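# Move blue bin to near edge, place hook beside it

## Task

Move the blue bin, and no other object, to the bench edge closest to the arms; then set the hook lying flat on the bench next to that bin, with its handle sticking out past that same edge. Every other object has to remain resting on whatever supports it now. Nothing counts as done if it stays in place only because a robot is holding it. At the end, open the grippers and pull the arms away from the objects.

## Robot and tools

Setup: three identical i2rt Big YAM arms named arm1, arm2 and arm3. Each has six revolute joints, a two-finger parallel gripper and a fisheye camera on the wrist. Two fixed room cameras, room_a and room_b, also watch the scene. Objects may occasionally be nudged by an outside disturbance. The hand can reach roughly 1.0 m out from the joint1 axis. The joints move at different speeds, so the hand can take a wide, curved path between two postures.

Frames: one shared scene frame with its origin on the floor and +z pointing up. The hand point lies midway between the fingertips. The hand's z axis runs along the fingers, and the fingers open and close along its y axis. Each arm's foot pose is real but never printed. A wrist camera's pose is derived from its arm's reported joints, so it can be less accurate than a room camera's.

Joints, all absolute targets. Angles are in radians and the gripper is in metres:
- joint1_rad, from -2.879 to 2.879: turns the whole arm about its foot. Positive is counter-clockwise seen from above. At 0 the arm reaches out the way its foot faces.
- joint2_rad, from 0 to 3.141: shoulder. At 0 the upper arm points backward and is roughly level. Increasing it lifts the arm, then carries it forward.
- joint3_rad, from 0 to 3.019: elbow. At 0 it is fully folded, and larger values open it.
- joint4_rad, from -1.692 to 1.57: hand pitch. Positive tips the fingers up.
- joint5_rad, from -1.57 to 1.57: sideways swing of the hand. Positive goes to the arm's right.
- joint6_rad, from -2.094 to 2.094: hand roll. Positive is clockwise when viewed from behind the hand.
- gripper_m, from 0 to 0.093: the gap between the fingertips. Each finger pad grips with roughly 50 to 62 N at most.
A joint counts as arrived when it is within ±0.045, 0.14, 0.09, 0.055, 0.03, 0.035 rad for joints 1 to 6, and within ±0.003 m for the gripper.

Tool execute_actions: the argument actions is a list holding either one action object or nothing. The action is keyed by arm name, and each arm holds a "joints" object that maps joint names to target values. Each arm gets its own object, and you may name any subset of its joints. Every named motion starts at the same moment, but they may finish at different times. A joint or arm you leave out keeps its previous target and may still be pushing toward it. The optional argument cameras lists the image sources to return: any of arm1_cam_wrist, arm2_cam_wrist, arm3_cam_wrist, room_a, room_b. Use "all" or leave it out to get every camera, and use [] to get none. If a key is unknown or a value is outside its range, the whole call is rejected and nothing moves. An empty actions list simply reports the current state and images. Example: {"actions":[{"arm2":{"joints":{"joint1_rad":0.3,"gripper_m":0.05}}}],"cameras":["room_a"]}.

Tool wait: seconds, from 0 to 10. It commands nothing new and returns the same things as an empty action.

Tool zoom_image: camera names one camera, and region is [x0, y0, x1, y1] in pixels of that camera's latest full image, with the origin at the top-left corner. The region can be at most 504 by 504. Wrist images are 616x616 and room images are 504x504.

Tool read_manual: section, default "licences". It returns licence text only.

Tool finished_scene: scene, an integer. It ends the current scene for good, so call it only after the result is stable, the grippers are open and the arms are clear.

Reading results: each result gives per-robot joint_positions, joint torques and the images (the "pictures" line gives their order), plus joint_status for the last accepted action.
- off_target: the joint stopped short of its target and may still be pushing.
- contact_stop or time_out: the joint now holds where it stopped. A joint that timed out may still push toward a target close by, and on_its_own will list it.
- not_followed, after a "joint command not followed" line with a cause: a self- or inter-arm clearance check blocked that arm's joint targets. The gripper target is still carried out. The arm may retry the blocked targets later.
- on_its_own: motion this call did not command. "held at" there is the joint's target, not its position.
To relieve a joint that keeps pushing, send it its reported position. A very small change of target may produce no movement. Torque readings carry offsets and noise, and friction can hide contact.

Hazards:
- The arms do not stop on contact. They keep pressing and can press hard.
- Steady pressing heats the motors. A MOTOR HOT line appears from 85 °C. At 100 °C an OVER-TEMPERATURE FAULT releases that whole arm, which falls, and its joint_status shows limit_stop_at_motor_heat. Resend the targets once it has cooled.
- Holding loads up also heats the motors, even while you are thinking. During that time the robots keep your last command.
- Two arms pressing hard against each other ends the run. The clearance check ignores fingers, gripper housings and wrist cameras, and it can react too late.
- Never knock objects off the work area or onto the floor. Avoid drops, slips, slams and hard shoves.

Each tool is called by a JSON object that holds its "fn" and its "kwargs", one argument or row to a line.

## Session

{"fn": "execute_actions", "kwargs": {
  "actions": []
}}

Scene clock: 0.00 s.
Joint torques (N m, as the arm reports them, + toward a larger angle): no reading
Motor temperatures (°C, as the motors report them): arm1=[22 27 30 26 22 22] | arm2=[24 24 30 23 22 23] | arm3=[26 26 30 23 26 25]
arm1.joint_positions: joint1_rad=-0.478 joint2_rad=+0.421 joint3_rad=+1.670 joint4_rad=-1.328 joint5_rad=-0.178 joint6_rad=+0.064 gripper_m=+0.094
arm1.joint_status: not commanded
arm1.hand: x=-0.9520 y=+0.0723 z=+1.3983 quat_wxyz=(-0.552, +0.381, -0.629, -0.393) (m; scene frame)
arm2.joint_positions: joint1_rad=+0.836 joint2_rad=+0.294 joint3_rad=+1.451 joint4_rad=-1.355 joint5_rad=+0.118 joint6_rad=-0.421 gripper_m=+0.095
arm2.joint_status: not commanded
arm2.hand: x=-0.0554 y=+0.0634 z=+1.3484 quat_wxyz=(-0.349, +0.769, -0.100, -0.526) (m; scene frame)
arm3.joint_positions: joint1_rad=-0.515 joint2_rad=+0.436 joint3_rad=+1.666 joint4_rad=-1.484 joint5_rad=+0.094 joint6_rad=+0.369 gripper_m=+0.094
arm3.joint_status: not commanded
arm3.hand: x=+1.0088 y=+0.0528 z=+1.3686 quat_wxyz=(-0.494, +0.232, -0.757, -0.361) (m; scene frame)
pictures: arm1_cam_wrist, arm2_cam_wrist, arm3_cam_wrist, room_a, room_b
camera_calibration (this result's frames):
arm1_cam_wrist: T_world_to_cam=[[0.910875, -0.40647, -0.0713395, 0.995454], [-0.314466, -0.571696, -0.757809, 0.804537], [0.267242, 0.712703, -0.648565, 1.23247], [0, 0, 0, 1]] pos_world=[-0.983101, -0.0138088, 1.48003]
arm2_cam_wrist: T_world_to_cam=[[0.512896, 0.741325, 0.432867, -0.596846], [0.781085, -0.193803, -0.593588, 0.862273], [-0.356151, 0.642555, -0.678439, 0.983465], [0, 0, 0, 1]] pos_world=[-0.017127, -0.0223629, 1.43741]
arm3_cam_wrist: T_world_to_cam=[[0.722588, -0.623067, -0.299424, -0.287871], [-0.648098, -0.459915, -0.606998, 1.51281], [0.24049, 0.632666, -0.736138, 0.856246], [0, 0, 0, 1]] pos_world=[0.982541, -0.0253176, 1.46239]
Images, in order (width x height): arm1_cam_wrist 616x616, arm2_cam_wrist 616x616, arm3_cam_wrist 616x616, room_a 504x504, room_b 504x504.

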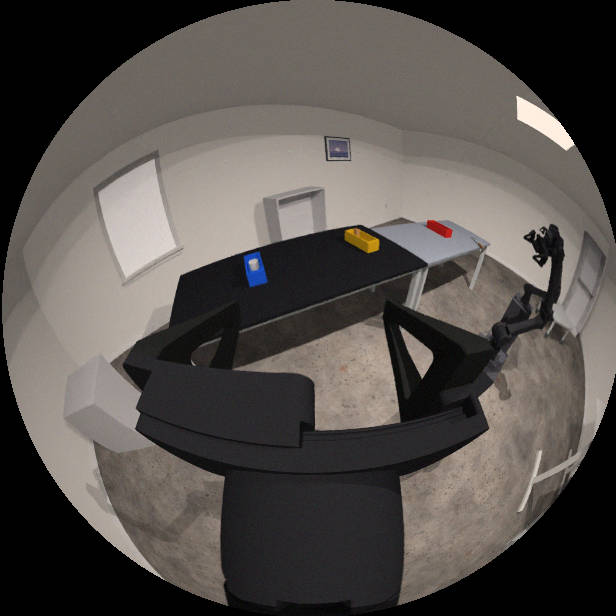

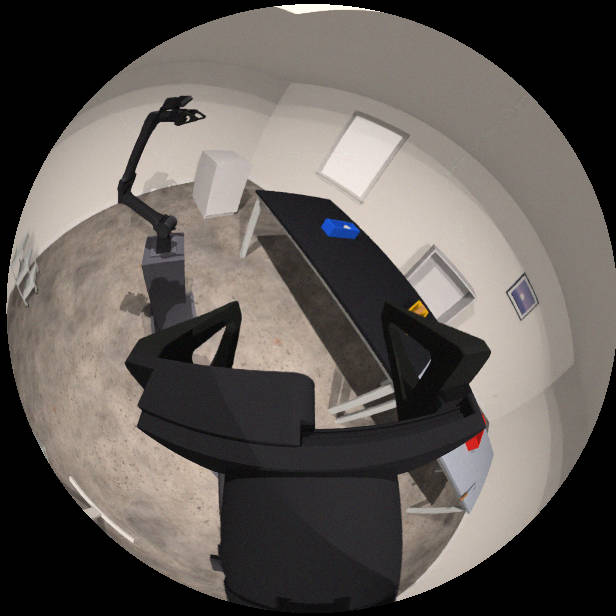

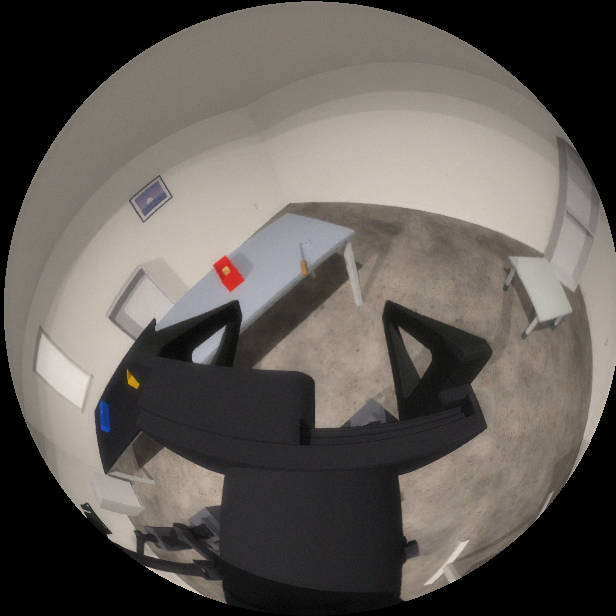

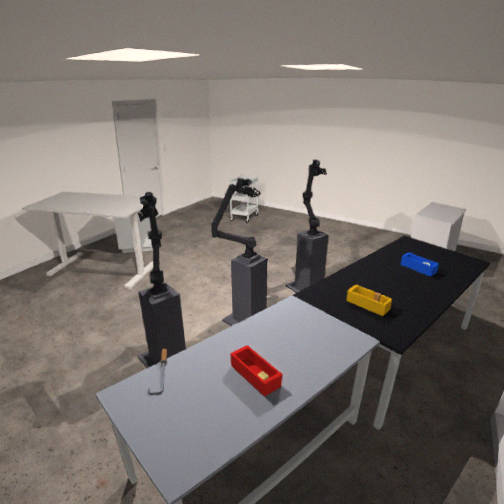

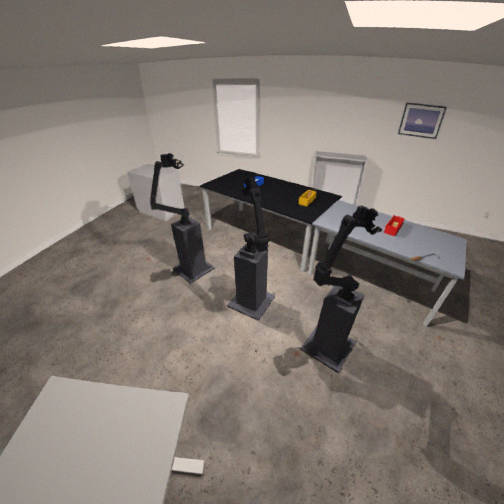

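{"fn": "zoom_image", "kwargs": {
  "camera": "arm3_cam_wrist",
  "region": [250, 210, 370, 300]
}}

{"fn": "zoom_image", "kwargs": {
  "camera": "room_a",
  "region": [100, 330, 220, 420]
}}

{"fn": "zoom_image", "kwargs": {
  "camera": "room_b",
  "region": [380, 220, 480, 290]
}}

Region (250, 210, 370, 300) of arm3_cam_wrist's 616x616 image, scaled by 4.200, with more detail than that image has; it fills the top 378 rows of this view, and the rest is white.

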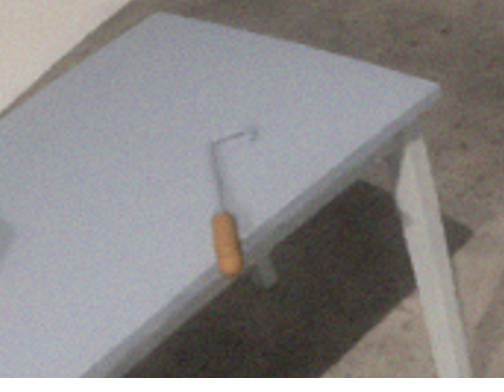

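Region (100, 330, 220, 420) of room_a's 504x504 image, scaled by 4.200, with more detail than that image has; it fills the top 378 rows of this view, and the rest is white.

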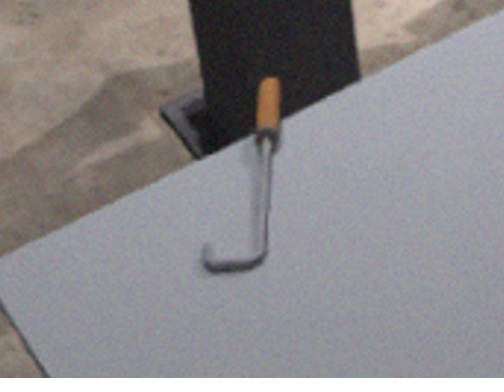

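Region (380, 220, 480, 290) of room_b's 504x504 image, scaled by 5.040, with more detail than that image has; it fills the top 353 rows of this view, and the rest is white.

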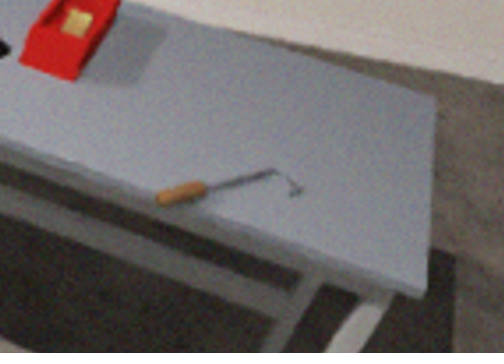

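{"fn": "zoom_image", "kwargs": {
  "camera": "arm1_cam_wrist",
  "region": [170, 230, 330, 350]
}}

{"fn": "zoom_image", "kwargs": {
  "camera": "room_a",
  "region": [340, 225, 500, 325]
}}

{"fn": "zoom_image", "kwargs": {
  "camera": "arm2_cam_wrist",
  "region": [240, 180, 400, 300]
}}

Region (170, 230, 330, 350) of arm1_cam_wrist's 616x616 image, scaled by 3.150, with more detail than that image has; it fills the top 378 rows of this view, and the rest is white.

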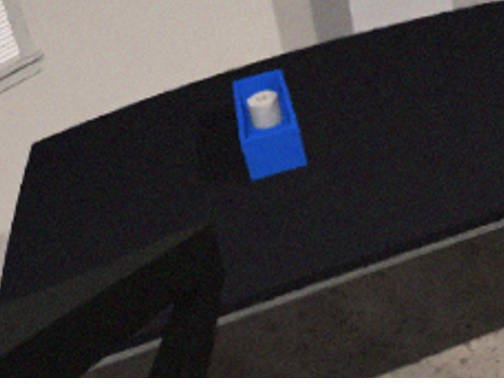

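Region (340, 225, 500, 325) of room_a's 504x504 image, scaled by 3.150, with more detail than that image has; it fills the top 315 rows of this view, and the rest is white.

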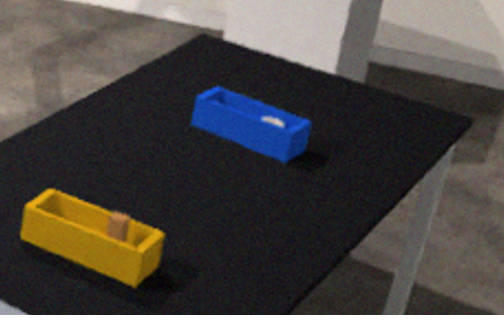

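Region (240, 180, 400, 300) of arm2_cam_wrist's 616x616 image, scaled by 3.150, with more detail than that image has; it fills the top 378 rows of this view, and the rest is white.

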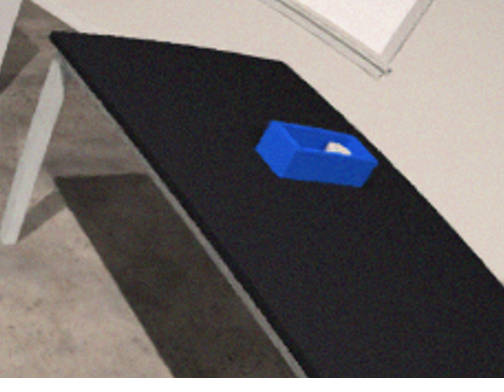

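{"fn": "execute_actions", "kwargs": {
  "actions": [
    {"arm3": {"joints": {"joint1_rad": -0.525, "joint2_rad": 2.33, "joint3_rad": 1.63, "joint4_rad": 0.76, "joint5_rad": 0.158, "joint6_rad": 1.571, "gripper_m": 0.093}}, "arm2": {"joints": {"joint1_rad": -1.33, "joint2_rad": 1.77, "joint3_rad": 0.39, "joint4_rad": 1.42, "joint5_rad": 0.0, "joint6_rad": 0.0, "gripper_m": 0.093}}, "arm1": {"joints": {"joint1_rad": -0.972, "joint2_rad": 1.43, "joint3_rad": 1.55, "joint4_rad": -1.67, "joint5_rad": 0.0, "joint6_rad": 1.758, "gripper_m": 0.093}}}
  ]
}}

Scene clock: 122.30 s.
Joint torques (N m, as the arm reports them, + toward a larger angle): arm1=[-0.98 -9.95  7.99 -0.65  0.15 -0.03] | arm2=[ 0.39 -8.89  3.22  3.37 -0.07  0.01] | arm3=[  0.13 -27.5    8.26   3.8    0.02  -0.05]
Motor temperatures (°C, as the motors report them): arm1=[22 27 30 27 22 22] | arm2=[24 25 31 23 22 23] | arm3=[26 26 30 23 26 25]
arm1.joint_positions: joint1_rad=-0.964 joint2_rad=+1.434 joint3_rad=+1.547 joint4_rad=-1.660 joint5_rad=-0.004 joint6_rad=+1.749 gripper_m=+0.093
arm1.joint_status: all done
arm1.hand: x=-0.5924 y=+0.2006 z=+1.0207 quat_wxyz=(-0.005, -0.585, -0.811, -0.011) (m; scene frame)
arm2.joint_positions: joint1_rad=-1.327 joint2_rad=+1.771 joint3_rad=+0.391 joint4_rad=+1.389 joint5_rad=+0.000 joint6_rad=-0.009 gripper_m=+0.093
arm2.joint_status: all done
arm2.hand: x=+0.4464 y=+0.1896 z=+0.8641 quat_wxyz=(-0.703, +0.137, -0.685, -0.134) (m; scene frame)
arm3.joint_positions: joint1_rad=-0.515 joint2_rad=+2.336 joint3_rad=+1.616 joint4_rad=+0.739 joint5_rad=+0.157 joint6_rad=+1.560 gripper_m=+0.093
arm3.joint_status: all done
arm3.hand: x=+1.4309 y=+0.7208 z=+0.8253 quat_wxyz=(-0.251, -0.234, -0.661, -0.668) (m; scene frame)
pictures: arm1_cam_wrist, arm2_cam_wrist, arm3_cam_wrist, room_a, room_b
camera_calibration (this result's frames):
arm1_cam_wrist: T_world_to_cam=[[-0.948075, -0.317614, -0.0165965, -0.481817], [-0.265997, 0.763229, 0.588835, -0.908717], [-0.174355, 0.562674, -0.808083, 0.731315], [0, 0, 0, 1]] pos_world=[-0.571006, 0.129035, 1.11805]
arm2_cam_wrist: T_world_to_cam=[[0.384902, -0.92288, 0.0119944, -0.00176171], [-0.516121, -0.225994, -0.826164, 0.993434], [0.76516, 0.311801, -0.563303, 0.215233], [0, 0, 0, 1]] pos_world=[0.348723, 0.155774, 0.942002]
arm3_cam_wrist: T_world_to_cam=[[0.0506191, -0.00381599, -0.998711, 0.752871], [-0.995364, 0.0816883, -0.0507616, 1.4112], [0.0817767, 0.996651, 0.000336685, -0.710894], [0, 0, 0, 1]] pos_world=[1.42469, 0.596107, 0.823775]
Images, in order (width x height): arm1_cam_wrist 616x616, arm2_cam_wrist 616x616, arm3_cam_wrist 616x616, room_a 504x504, room_b 504x504.

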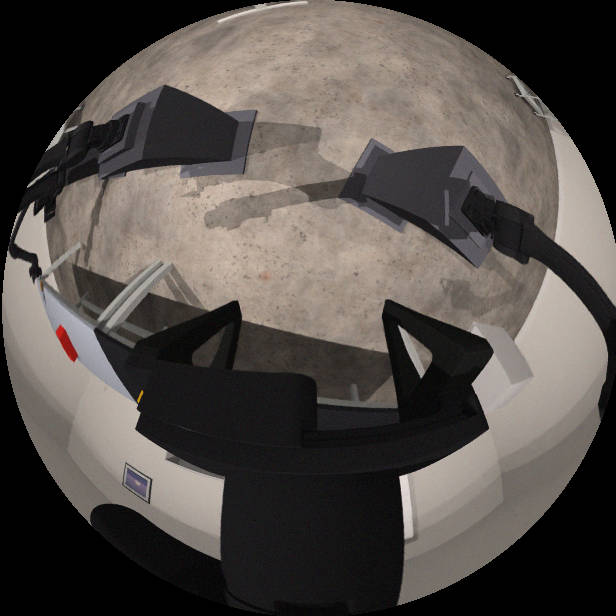

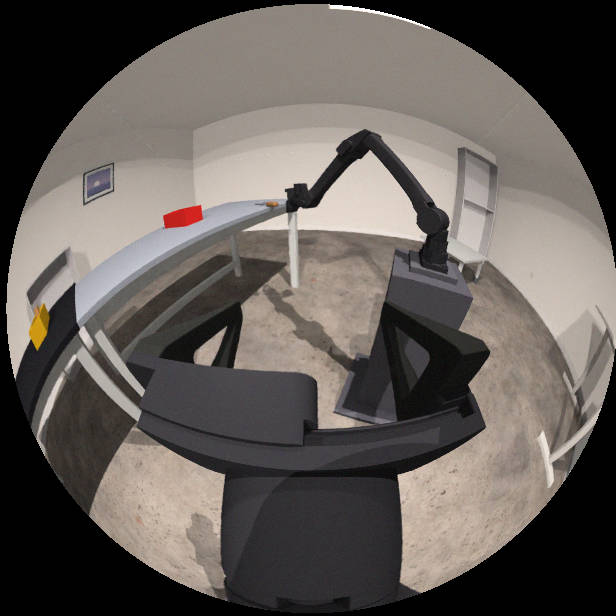

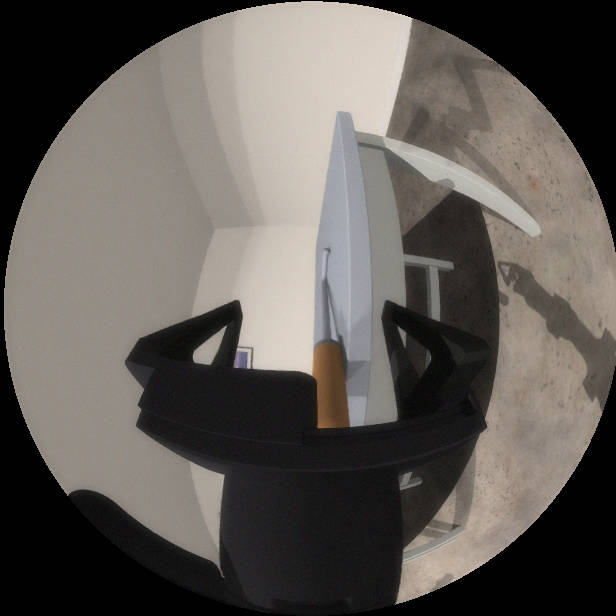

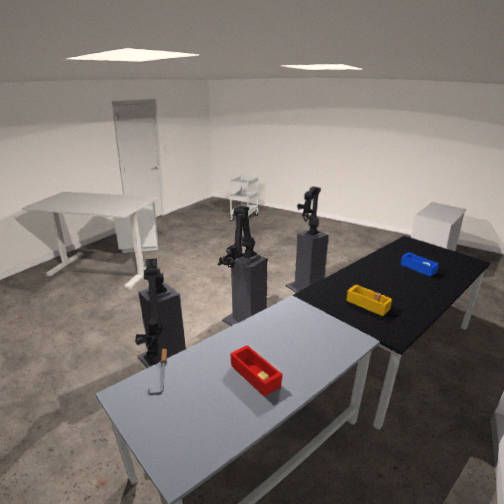

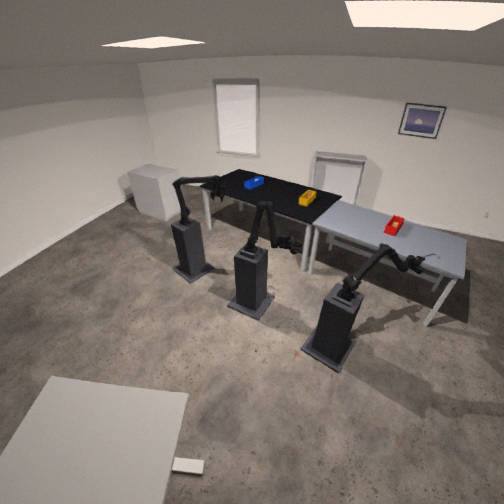

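{"fn": "zoom_image", "kwargs": {
  "camera": "arm3_cam_wrist",
  "region": [260, 230, 420, 440]
}}

{"fn": "zoom_image", "kwargs": {
  "camera": "room_a",
  "region": [110, 310, 210, 410]
}}

{"fn": "zoom_image", "kwargs": {
  "camera": "arm2_cam_wrist",
  "region": [230, 170, 330, 230]
}}

Region (260, 230, 420, 440) of arm3_cam_wrist's 616x616 image, scaled by 2.400, with more detail than that image has; it fills the left 384 columns of this view, and the rest is white.

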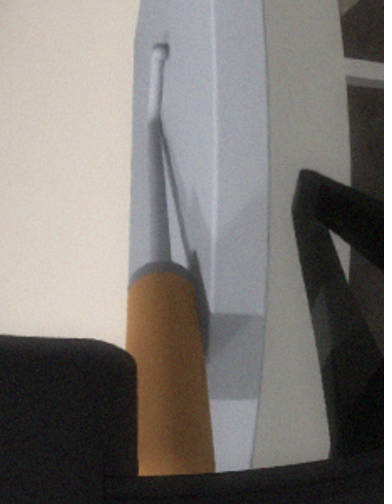

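Region (110, 310, 210, 410) of room_a's 504x504 image, scaled by 5.040, with more detail than that image has.

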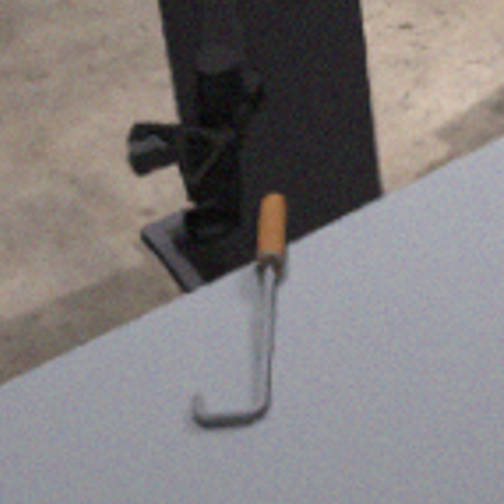

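Region (230, 170, 330, 230) of arm2_cam_wrist's 616x616 image, scaled by 5.040, with more detail than that image has; it fills the top 302 rows of this view, and the rest is white.

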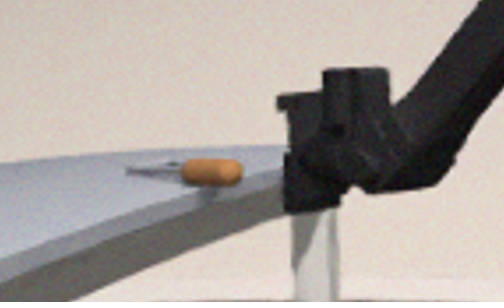

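{"fn": "zoom_image", "kwargs": {
  "camera": "arm3_cam_wrist",
  "region": [300, 325, 380, 435]
}}

{"fn": "zoom_image", "kwargs": {
  "camera": "room_b",
  "region": [390, 235, 460, 285]
}}

Region (300, 325, 380, 435) of arm3_cam_wrist's 616x616 image, scaled by 4.582, with more detail than that image has; it fills the left 367 columns of this view, and the rest is white.

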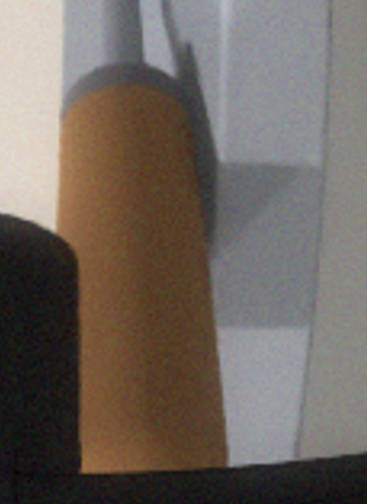

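Region (390, 235, 460, 285) of room_b's 504x504 image, scaled by 7.200, with more detail than that image has; it fills the top 360 rows of this view, and the rest is white.

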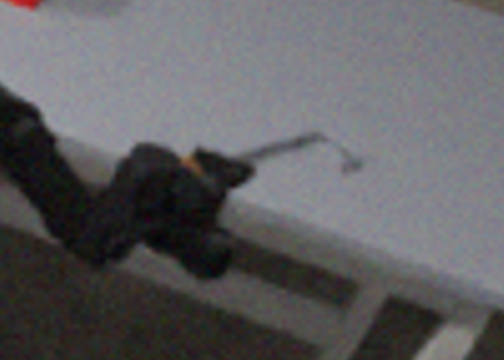

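{"fn": "execute_actions", "kwargs": {
  "actions": [
    {"arm3": {"joints": {"joint1_rad": -0.414, "joint3_rad": 1.595}}}
  ],
  "cameras": ["arm3_cam_wrist", "arm2_cam_wrist", "room_a"]
}}

Scene clock: 184.80 s.
Joint torques (N m, as the arm reports them, + toward a larger angle): arm1=[ -0.95 -10.44   7.94  -0.5    0.19   0.  ] | arm2=[-0.69 -8.36  3.16  2.96  0.03  0.05] | arm3=[  0.22 -26.95   7.2    3.76   0.01  -0.04]
Motor temperatures (°C, as the motors report them): arm1=[22 28 32 26 22 22] | arm2=[24 25 30 23 22 23] | arm3=[26 27 31 23 26 25]
arm1.joint_positions: joint1_rad=-0.964 joint2_rad=+1.434 joint3_rad=+1.547 joint4_rad=-1.660 joint5_rad=-0.004 joint6_rad=+1.749 gripper_m=+0.093
arm1.joint_status: not commanded
arm1.hand: x=-0.5924 y=+0.2006 z=+1.0207 quat_wxyz=(-0.005, -0.585, -0.811, -0.011) (m; scene frame)
arm2.joint_positions: joint1_rad=-1.327 joint2_rad=+1.771 joint3_rad=+0.391 joint4_rad=+1.389 joint5_rad=+0.000 joint6_rad=-0.009 gripper_m=+0.093
arm2.joint_status: not commanded
arm2.hand: x=+0.4464 y=+0.1896 z=+0.8641 quat_wxyz=(-0.703, +0.137, -0.685, -0.134) (m; scene frame)
arm3.joint_positions: joint1_rad=-0.404 joint2_rad=+2.335 joint3_rad=+1.597 joint4_rad=+0.741 joint5_rad=+0.158 joint6_rad=+1.560 gripper_m=+0.093
arm3.joint_status: all done
arm3.hand: x=+1.3458 y=+0.7639 z=+0.8151 quat_wxyz=(-0.213, -0.198, -0.679, -0.674) (m; scene frame)
pictures: arm2_cam_wrist, arm3_cam_wrist, room_a
camera_calibration (this result's frames):
arm2_cam_wrist: T_world_to_cam=[[0.384902, -0.92288, 0.0119944, -0.00176171], [-0.516121, -0.225994, -0.826164, 0.993434], [0.76516, 0.311801, -0.563303, 0.215233], [0, 0, 0, 1]] pos_world=[0.348723, 0.155774, 0.942002]
arm3_cam_wrist: T_world_to_cam=[[0.0428237, -0.0143304, -0.99898, 0.765914], [-0.998694, -0.0285079, -0.0424025, 1.40437], [-0.0278712, 0.999491, -0.0155325, -0.588561], [0, 0, 0, 1]] pos_world=[1.35333, 0.639272, 0.81554]
Images, in order (width x height): arm2_cam_wrist 616x616, arm3_cam_wrist 616x616, room_a 504x504.

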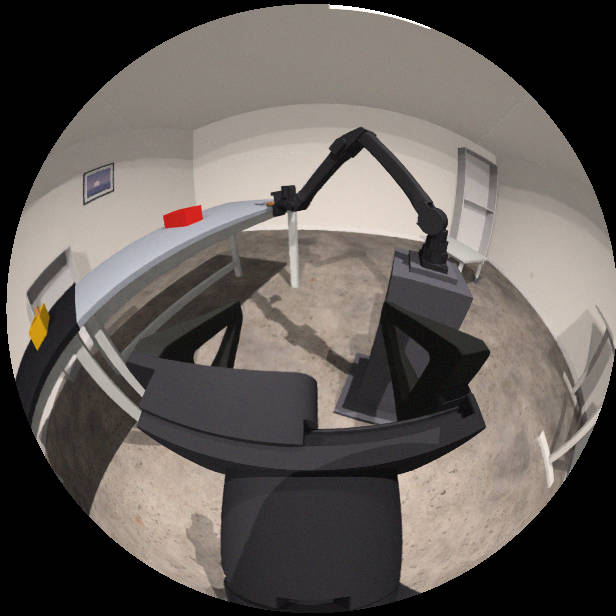

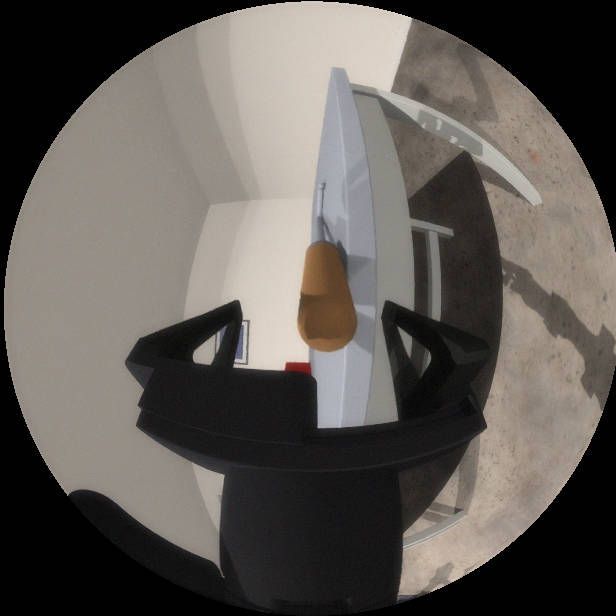

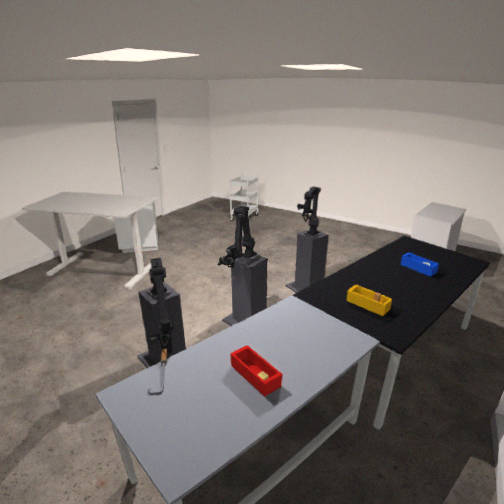

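{"fn": "execute_actions", "kwargs": {
  "actions": []
}}

Scene clock: 202.27 s.
Joint torques (N m, as the arm reports them, + toward a larger angle): arm1=[ -0.94 -10.08   8.09  -0.59   0.16   0.02] | arm2=[ 0.47 -9.19  3.3   3.29 -0.02  0.01] | arm3=[  0.26 -27.23   7.11   3.75  -0.02  -0.05]
Motor temperatures (°C, as the motors report them): arm1=[22 28 32 26 22 22] | arm2=[24 25 29 23 22 23] | arm3=[26 27 31 23 26 25]
arm1.joint_positions: joint1_rad=-0.964 joint2_rad=+1.434 joint3_rad=+1.547 joint4_rad=-1.660 joint5_rad=-0.004 joint6_rad=+1.749 gripper_m=+0.093
arm1.joint_status: not commanded
arm1.hand: x=-0.5924 y=+0.2006 z=+1.0207 quat_wxyz=(-0.005, -0.585, -0.811, -0.011) (m; scene frame)
arm2.joint_positions: joint1_rad=-1.327 joint2_rad=+1.771 joint3_rad=+0.391 joint4_rad=+1.389 joint5_rad=+0.000 joint6_rad=-0.009 gripper_m=+0.093
arm2.joint_status: not commanded
arm2.hand: x=+0.4464 y=+0.1896 z=+0.8641 quat_wxyz=(-0.703, +0.137, -0.685, -0.134) (m; scene frame)
arm3.joint_positions: joint1_rad=-0.404 joint2_rad=+2.335 joint3_rad=+1.597 joint4_rad=+0.741 joint5_rad=+0.158 joint6_rad=+1.560 gripper_m=+0.093
arm3.joint_status: all done
arm3.hand: x=+1.3458 y=+0.7639 z=+0.8151 quat_wxyz=(-0.213, -0.198, -0.679, -0.674) (m; scene frame)
pictures: arm1_cam_wrist, arm2_cam_wrist, arm3_cam_wrist, room_a, room_b
camera_calibration (this result's frames):
arm1_cam_wrist: T_world_to_cam=[[-0.948075, -0.317614, -0.0165965, -0.481817], [-0.265997, 0.763229, 0.588835, -0.908717], [-0.174355, 0.562674, -0.808083, 0.731315], [0, 0, 0, 1]] pos_world=[-0.571006, 0.129035, 1.11805]
arm2_cam_wrist: T_world_to_cam=[[0.384902, -0.92288, 0.0119944, -0.00176171], [-0.516121, -0.225994, -0.826164, 0.993434], [0.76516, 0.311801, -0.563303, 0.215233], [0, 0, 0, 1]] pos_world=[0.348723, 0.155774, 0.942002]
arm3_cam_wrist: T_world_to_cam=[[0.0428237, -0.0143304, -0.99898, 0.765914], [-0.998694, -0.0285079, -0.0424025, 1.40437], [-0.0278712, 0.999491, -0.0155325, -0.588561], [0, 0, 0, 1]] pos_world=[1.35333, 0.639272, 0.81554]
Images, in order (width x height): arm1_cam_wrist 616x616, arm2_cam_wrist 616x616, arm3_cam_wrist 616x616, room_a 504x504, room_b 504x504.

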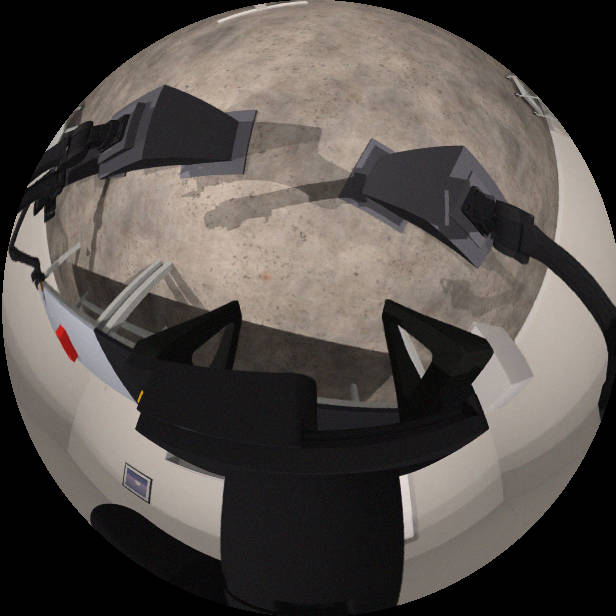

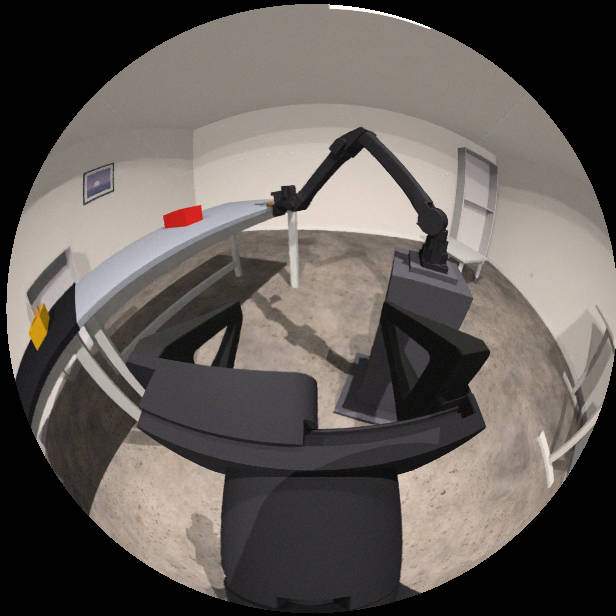

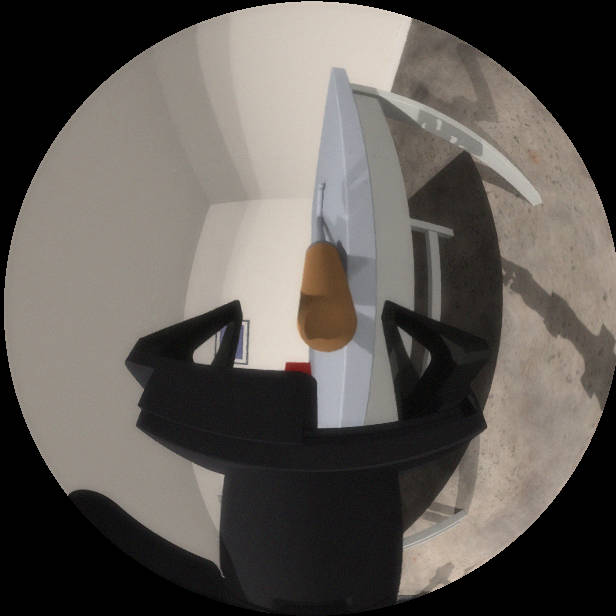

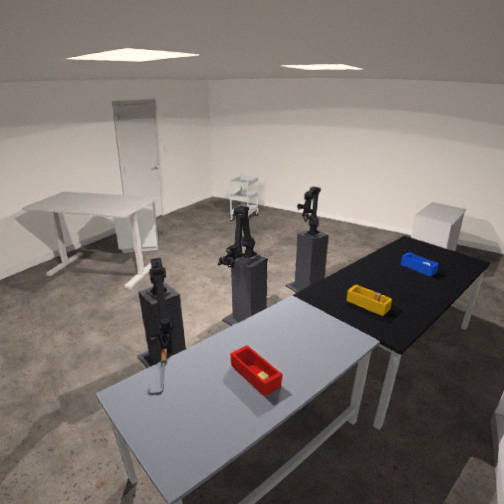

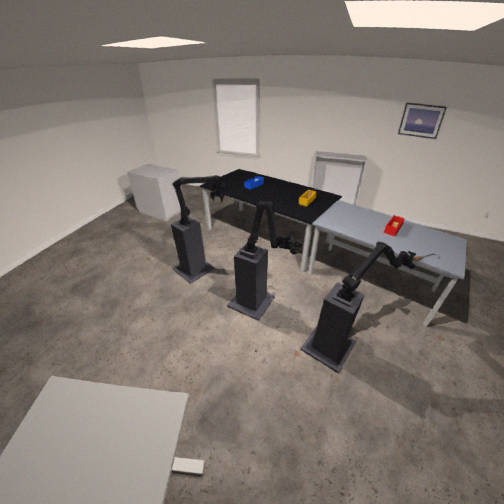

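{"fn": "zoom_image", "kwargs": {
  "camera": "arm3_cam_wrist",
  "region": [200, 160, 440, 400]
}}

{"fn": "zoom_image", "kwargs": {
  "camera": "room_a",
  "region": [100, 300, 240, 420]
}}

Region (200, 160, 440, 400) of arm3_cam_wrist's 616x616 image, scaled by 2.100, with more detail than that image has.

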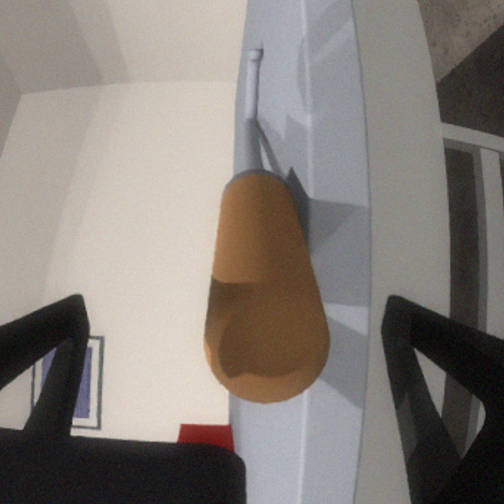

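Region (100, 300, 240, 420) of room_a's 504x504 image, scaled by 3.600, with more detail than that image has; it fills the top 432 rows of this view, and the rest is white.

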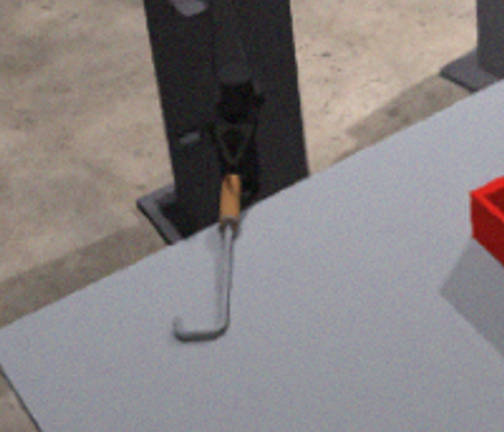

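{"fn": "execute_actions", "kwargs": {
  "actions": [
    {"arm3": {"joints": {"joint5_rad": 0.205, "gripper_m": 0.0}}}
  ],
  "cameras": ["arm3_cam_wrist", "room_a"]
}}

Scene clock: 246.40 s.
Joint torques (N m, as the arm reports them, + toward a larger angle): arm1=[ -0.82 -10.19   8.    -0.66   0.16  -0.01] | arm2=[-0.98 -9.41  3.13  3.11  0.04  0.02] | arm3=[ -0.18 -26.94   7.4    3.76   0.1   -0.06]
Motor temperatures (°C, as the motors report them): arm1=[22 28 32 26 22 22] | arm2=[24 25 29 24 22 23] | arm3=[26 28 31 23 26 25]
arm1.joint_positions: joint1_rad=-0.964 joint2_rad=+1.434 joint3_rad=+1.547 joint4_rad=-1.660 joint5_rad=-0.004 joint6_rad=+1.749 gripper_m=+0.093
arm1.joint_status: not commanded
arm1.hand: x=-0.5924 y=+0.2006 z=+1.0207 quat_wxyz=(-0.005, -0.585, -0.811, -0.011) (m; scene frame)
arm2.joint_positions: joint1_rad=-1.327 joint2_rad=+1.771 joint3_rad=+0.391 joint4_rad=+1.389 joint5_rad=+0.000 joint6_rad=-0.009 gripper_m=+0.093
arm2.joint_status: not commanded
arm2.hand: x=+0.4464 y=+0.1896 z=+0.8641 quat_wxyz=(-0.703, +0.137, -0.685, -0.134) (m; scene frame)
arm3.joint_positions: joint1_rad=-0.404 joint2_rad=+2.335 joint3_rad=+1.592 joint4_rad=+0.741 joint5_rad=+0.202 joint6_rad=+1.561 gripper_m=+0.030
arm3.joint_status: gripper_m off_target (ended at +0.030, target +0.000); the others done
arm3.hand: x=+1.3515 y=+0.7584 z=+0.8127 quat_wxyz=(-0.227, -0.214, -0.676, -0.668) (m; scene frame)
pictures: arm3_cam_wrist, room_a
camera_calibration (this result's frames):
arm3_cam_wrist: T_world_to_cam=[[0.0395828, -0.0193179, -0.99903, 0.771373], [-0.999082, 0.0156177, -0.0398869, 1.37483], [0.0163731, 0.999691, -0.0186819, -0.640283], [0, 0, 0, 1]] pos_world=[1.35352, 0.633515, 0.8135]
Images, in order (width x height): arm3_cam_wrist 616x616, room_a 504x504.

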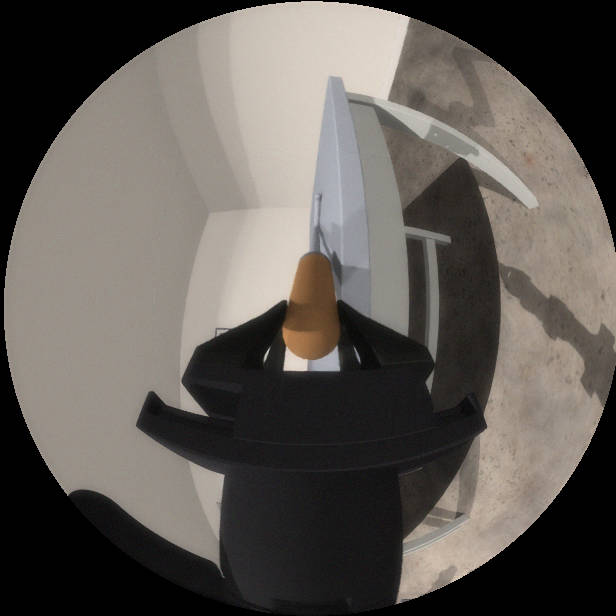

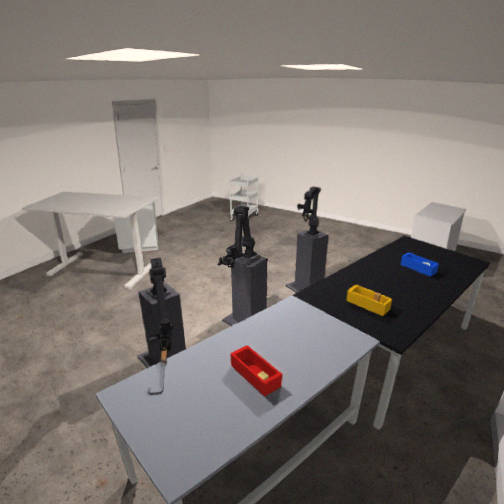

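{"fn": "execute_actions", "kwargs": {
  "actions": [
    {"arm3": {"joints": {"joint1_rad": 0.0, "joint2_rad": 1.9, "joint5_rad": 0.0}}}
  ],
  "cameras": []
}}

{"fn": "execute_actions", "kwargs": {
  "actions": [
    {"arm3": {"joints": {"joint1_rad": 1.038, "joint2_rad": 1.542, "joint3_rad": 1.64, "joint4_rad": -1.642, "joint6_rad": 1.571}}}
  ],
  "cameras": ["arm3_cam_wrist", "arm2_cam_wrist", "room_b"]
}}

Scene clock: 306.30 s.
Joint torques (N m, as the arm reports them, + toward a larger angle): arm1=[ -0.56 -10.42   8.02  -0.51   0.17   0.01] | arm2=[-0.53 -8.71  3.22  3.06 -0.05  0.05] | arm3=[  1.56 -26.96  11.05   3.84   0.03   0.04]
Motor temperatures (°C, as the motors report them): arm1=[22 28 33 26 22 22] | arm2=[24 25 29 24 22 23] | arm3=[26 28 31 23 26 25]
arm1.joint_positions: joint1_rad=-0.964 joint2_rad=+1.434 joint3_rad=+1.547 joint4_rad=-1.660 joint5_rad=-0.004 joint6_rad=+1.749 gripper_m=+0.093
arm1.joint_status: not commanded
arm1.hand: x=-0.5924 y=+0.2006 z=+1.0207 quat_wxyz=(-0.005, -0.585, -0.811, -0.011) (m; scene frame)
arm2.joint_positions: joint1_rad=-1.327 joint2_rad=+1.771 joint3_rad=+0.391 joint4_rad=+1.389 joint5_rad=+0.000 joint6_rad=-0.009 gripper_m=+0.093
arm2.joint_status: not commanded
arm2.hand: x=+0.4464 y=+0.1896 z=+0.8641 quat_wxyz=(-0.703, +0.137, -0.685, -0.134) (m; scene frame)
arm3.joint_positions: joint1_rad=-0.009 joint2_rad=+1.938 joint3_rad=+1.558 joint4_rad=+0.734 joint5_rad=-0.003 joint6_rad=+1.552 gripper_m=+0.030
arm3.joint_status: all done
arm3.hand: x=+0.9884 y=+0.8035 z=+1.1152 quat_wxyz=(-0.024, -0.001, -0.575, -0.818) (m; scene frame)
pictures: none
No camera images: the call's "cameras" was empty. Leave "cameras" out to get every camera's image.

Scene clock: 308.43 s.
Joint torques (N m, as the arm reports them, + toward a larger angle): arm1=[ -0.58 -10.67   8.    -0.54   0.18  -0.01] | arm2=[-0.21 -8.82  3.07  3.1  -0.05  0.02] | arm3=[  0.56 -19.45  10.81   0.34  -0.13   0.03]
Motor temperatures (°C, as the motors report them): arm1=[22 28 33 26 22 22] | arm2=[24 25 29 24 22 23] | arm3=[26 28 31 23 26 25]
arm1.joint_positions: joint1_rad=-0.964 joint2_rad=+1.434 joint3_rad=+1.547 joint4_rad=-1.660 joint5_rad=-0.004 joint6_rad=+1.749 gripper_m=+0.093
arm1.joint_status: not commanded
arm1.hand: x=-0.5924 y=+0.2006 z=+1.0207 quat_wxyz=(-0.005, -0.585, -0.811, -0.011) (m; scene frame)
arm2.joint_positions: joint1_rad=-1.331 joint2_rad=+1.771 joint3_rad=+0.391 joint4_rad=+1.391 joint5_rad=+0.003 joint6_rad=-0.009 gripper_m=+0.093
arm2.joint_status: not commanded
arm2.hand: x=+0.4472 y=+0.1875 z=+0.8644 quat_wxyz=(-0.704, +0.135, -0.685, -0.132) (m; scene frame)
arm3.joint_positions: joint1_rad=+1.044 joint2_rad=+1.573 joint3_rad=+1.599 joint4_rad=-1.629 joint5_rad=+0.005 joint6_rad=+1.561 gripper_m=+0.030
arm3.joint_status: all done
arm3.hand: x=+0.5656 y=+0.2418 z=+0.9867 quat_wxyz=(-0.011, +0.491, -0.871, +0.019) (m; scene frame)
pictures: arm2_cam_wrist, arm3_cam_wrist, room_b
camera_calibration (this result's frames):
arm2_cam_wrist: T_world_to_cam=[[0.379246, -0.925219, 0.0118983, -0.000947664], [-0.516354, -0.222288, -0.827023, 0.993853], [0.767822, 0.307501, -0.562043, 0.213985], [0, 0, 0, 1]] pos_world=[0.349237, 0.154244, 0.942219]
arm3_cam_wrist: T_world_to_cam=[[0.866301, -0.498548, 0.0311643, -0.401887], [-0.422399, -0.697821, 0.578468, -0.159169], [-0.266647, -0.514292, -0.815109, 1.20422], [0, 0, 0, 1]] pos_world=[0.602025, 0.30789, 1.08617]
Images, in order (width x height): arm2_cam_wrist 616x616, arm3_cam_wrist 616x616, room_b 504x504.

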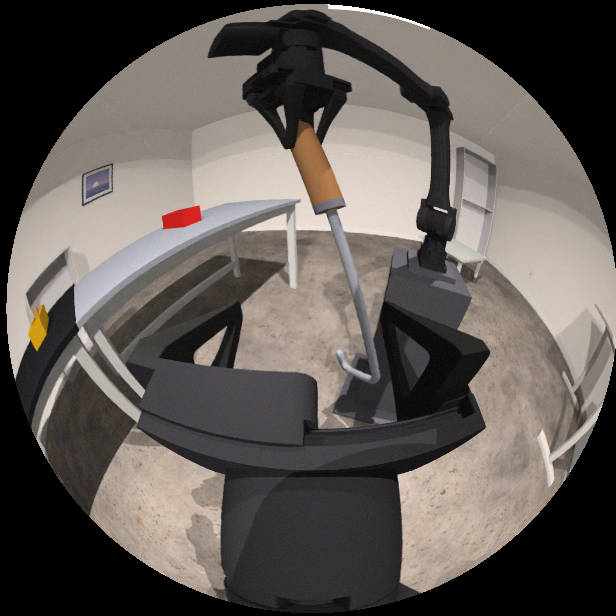

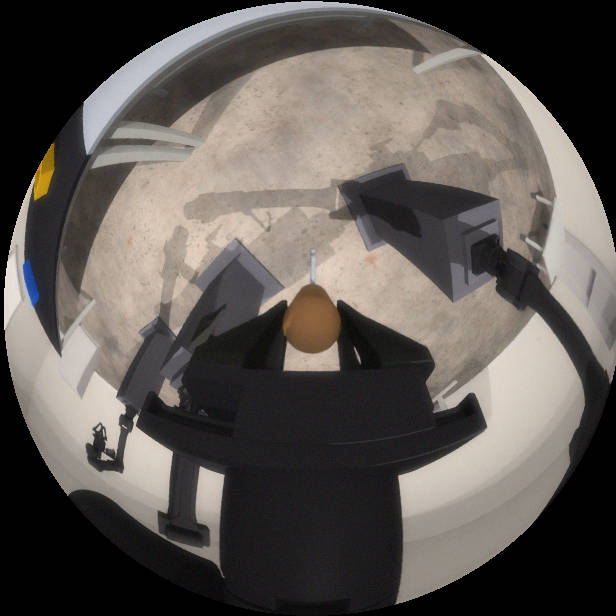

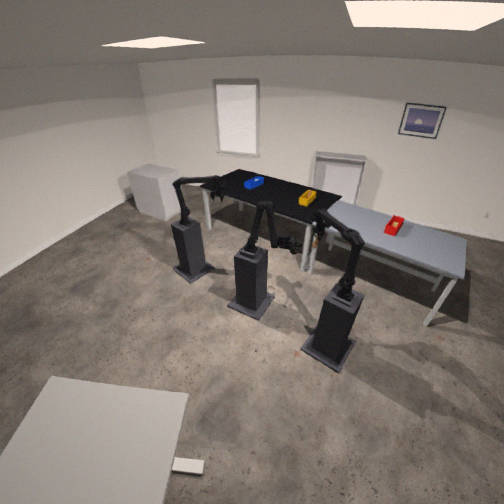

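{"fn": "zoom_image", "kwargs": {
  "camera": "arm2_cam_wrist",
  "region": [200, 80, 520, 400]
}}

{"fn": "zoom_image", "kwargs": {
  "camera": "arm3_cam_wrist",
  "region": [230, 220, 400, 390]
}}

{"fn": "zoom_image", "kwargs": {
  "camera": "room_b",
  "region": [240, 190, 380, 300]
}}

Region (200, 80, 520, 400) of arm2_cam_wrist's 616x616 image, scaled by 1.575, with more detail than that image has.

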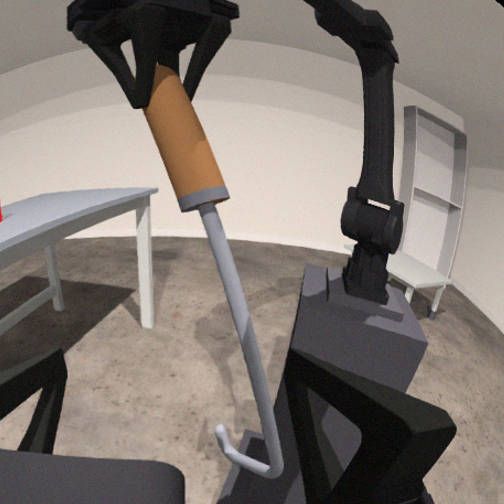

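Region (230, 220, 400, 390) of arm3_cam_wrist's 616x616 image, scaled by 2.965, with more detail than that image has.

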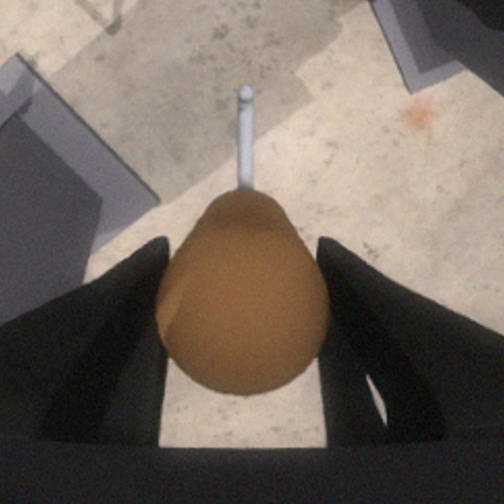

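Region (240, 190, 380, 300) of room_b's 504x504 image, scaled by 3.600, with more detail than that image has; it fills the top 396 rows of this view, and the rest is white.

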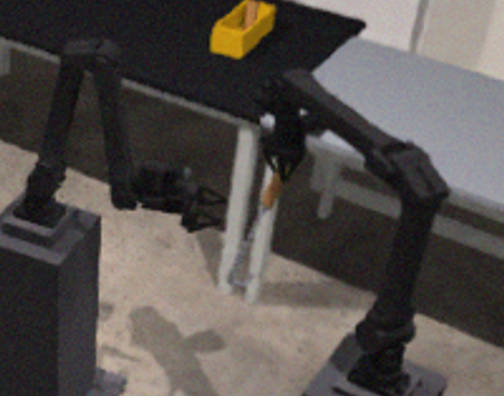

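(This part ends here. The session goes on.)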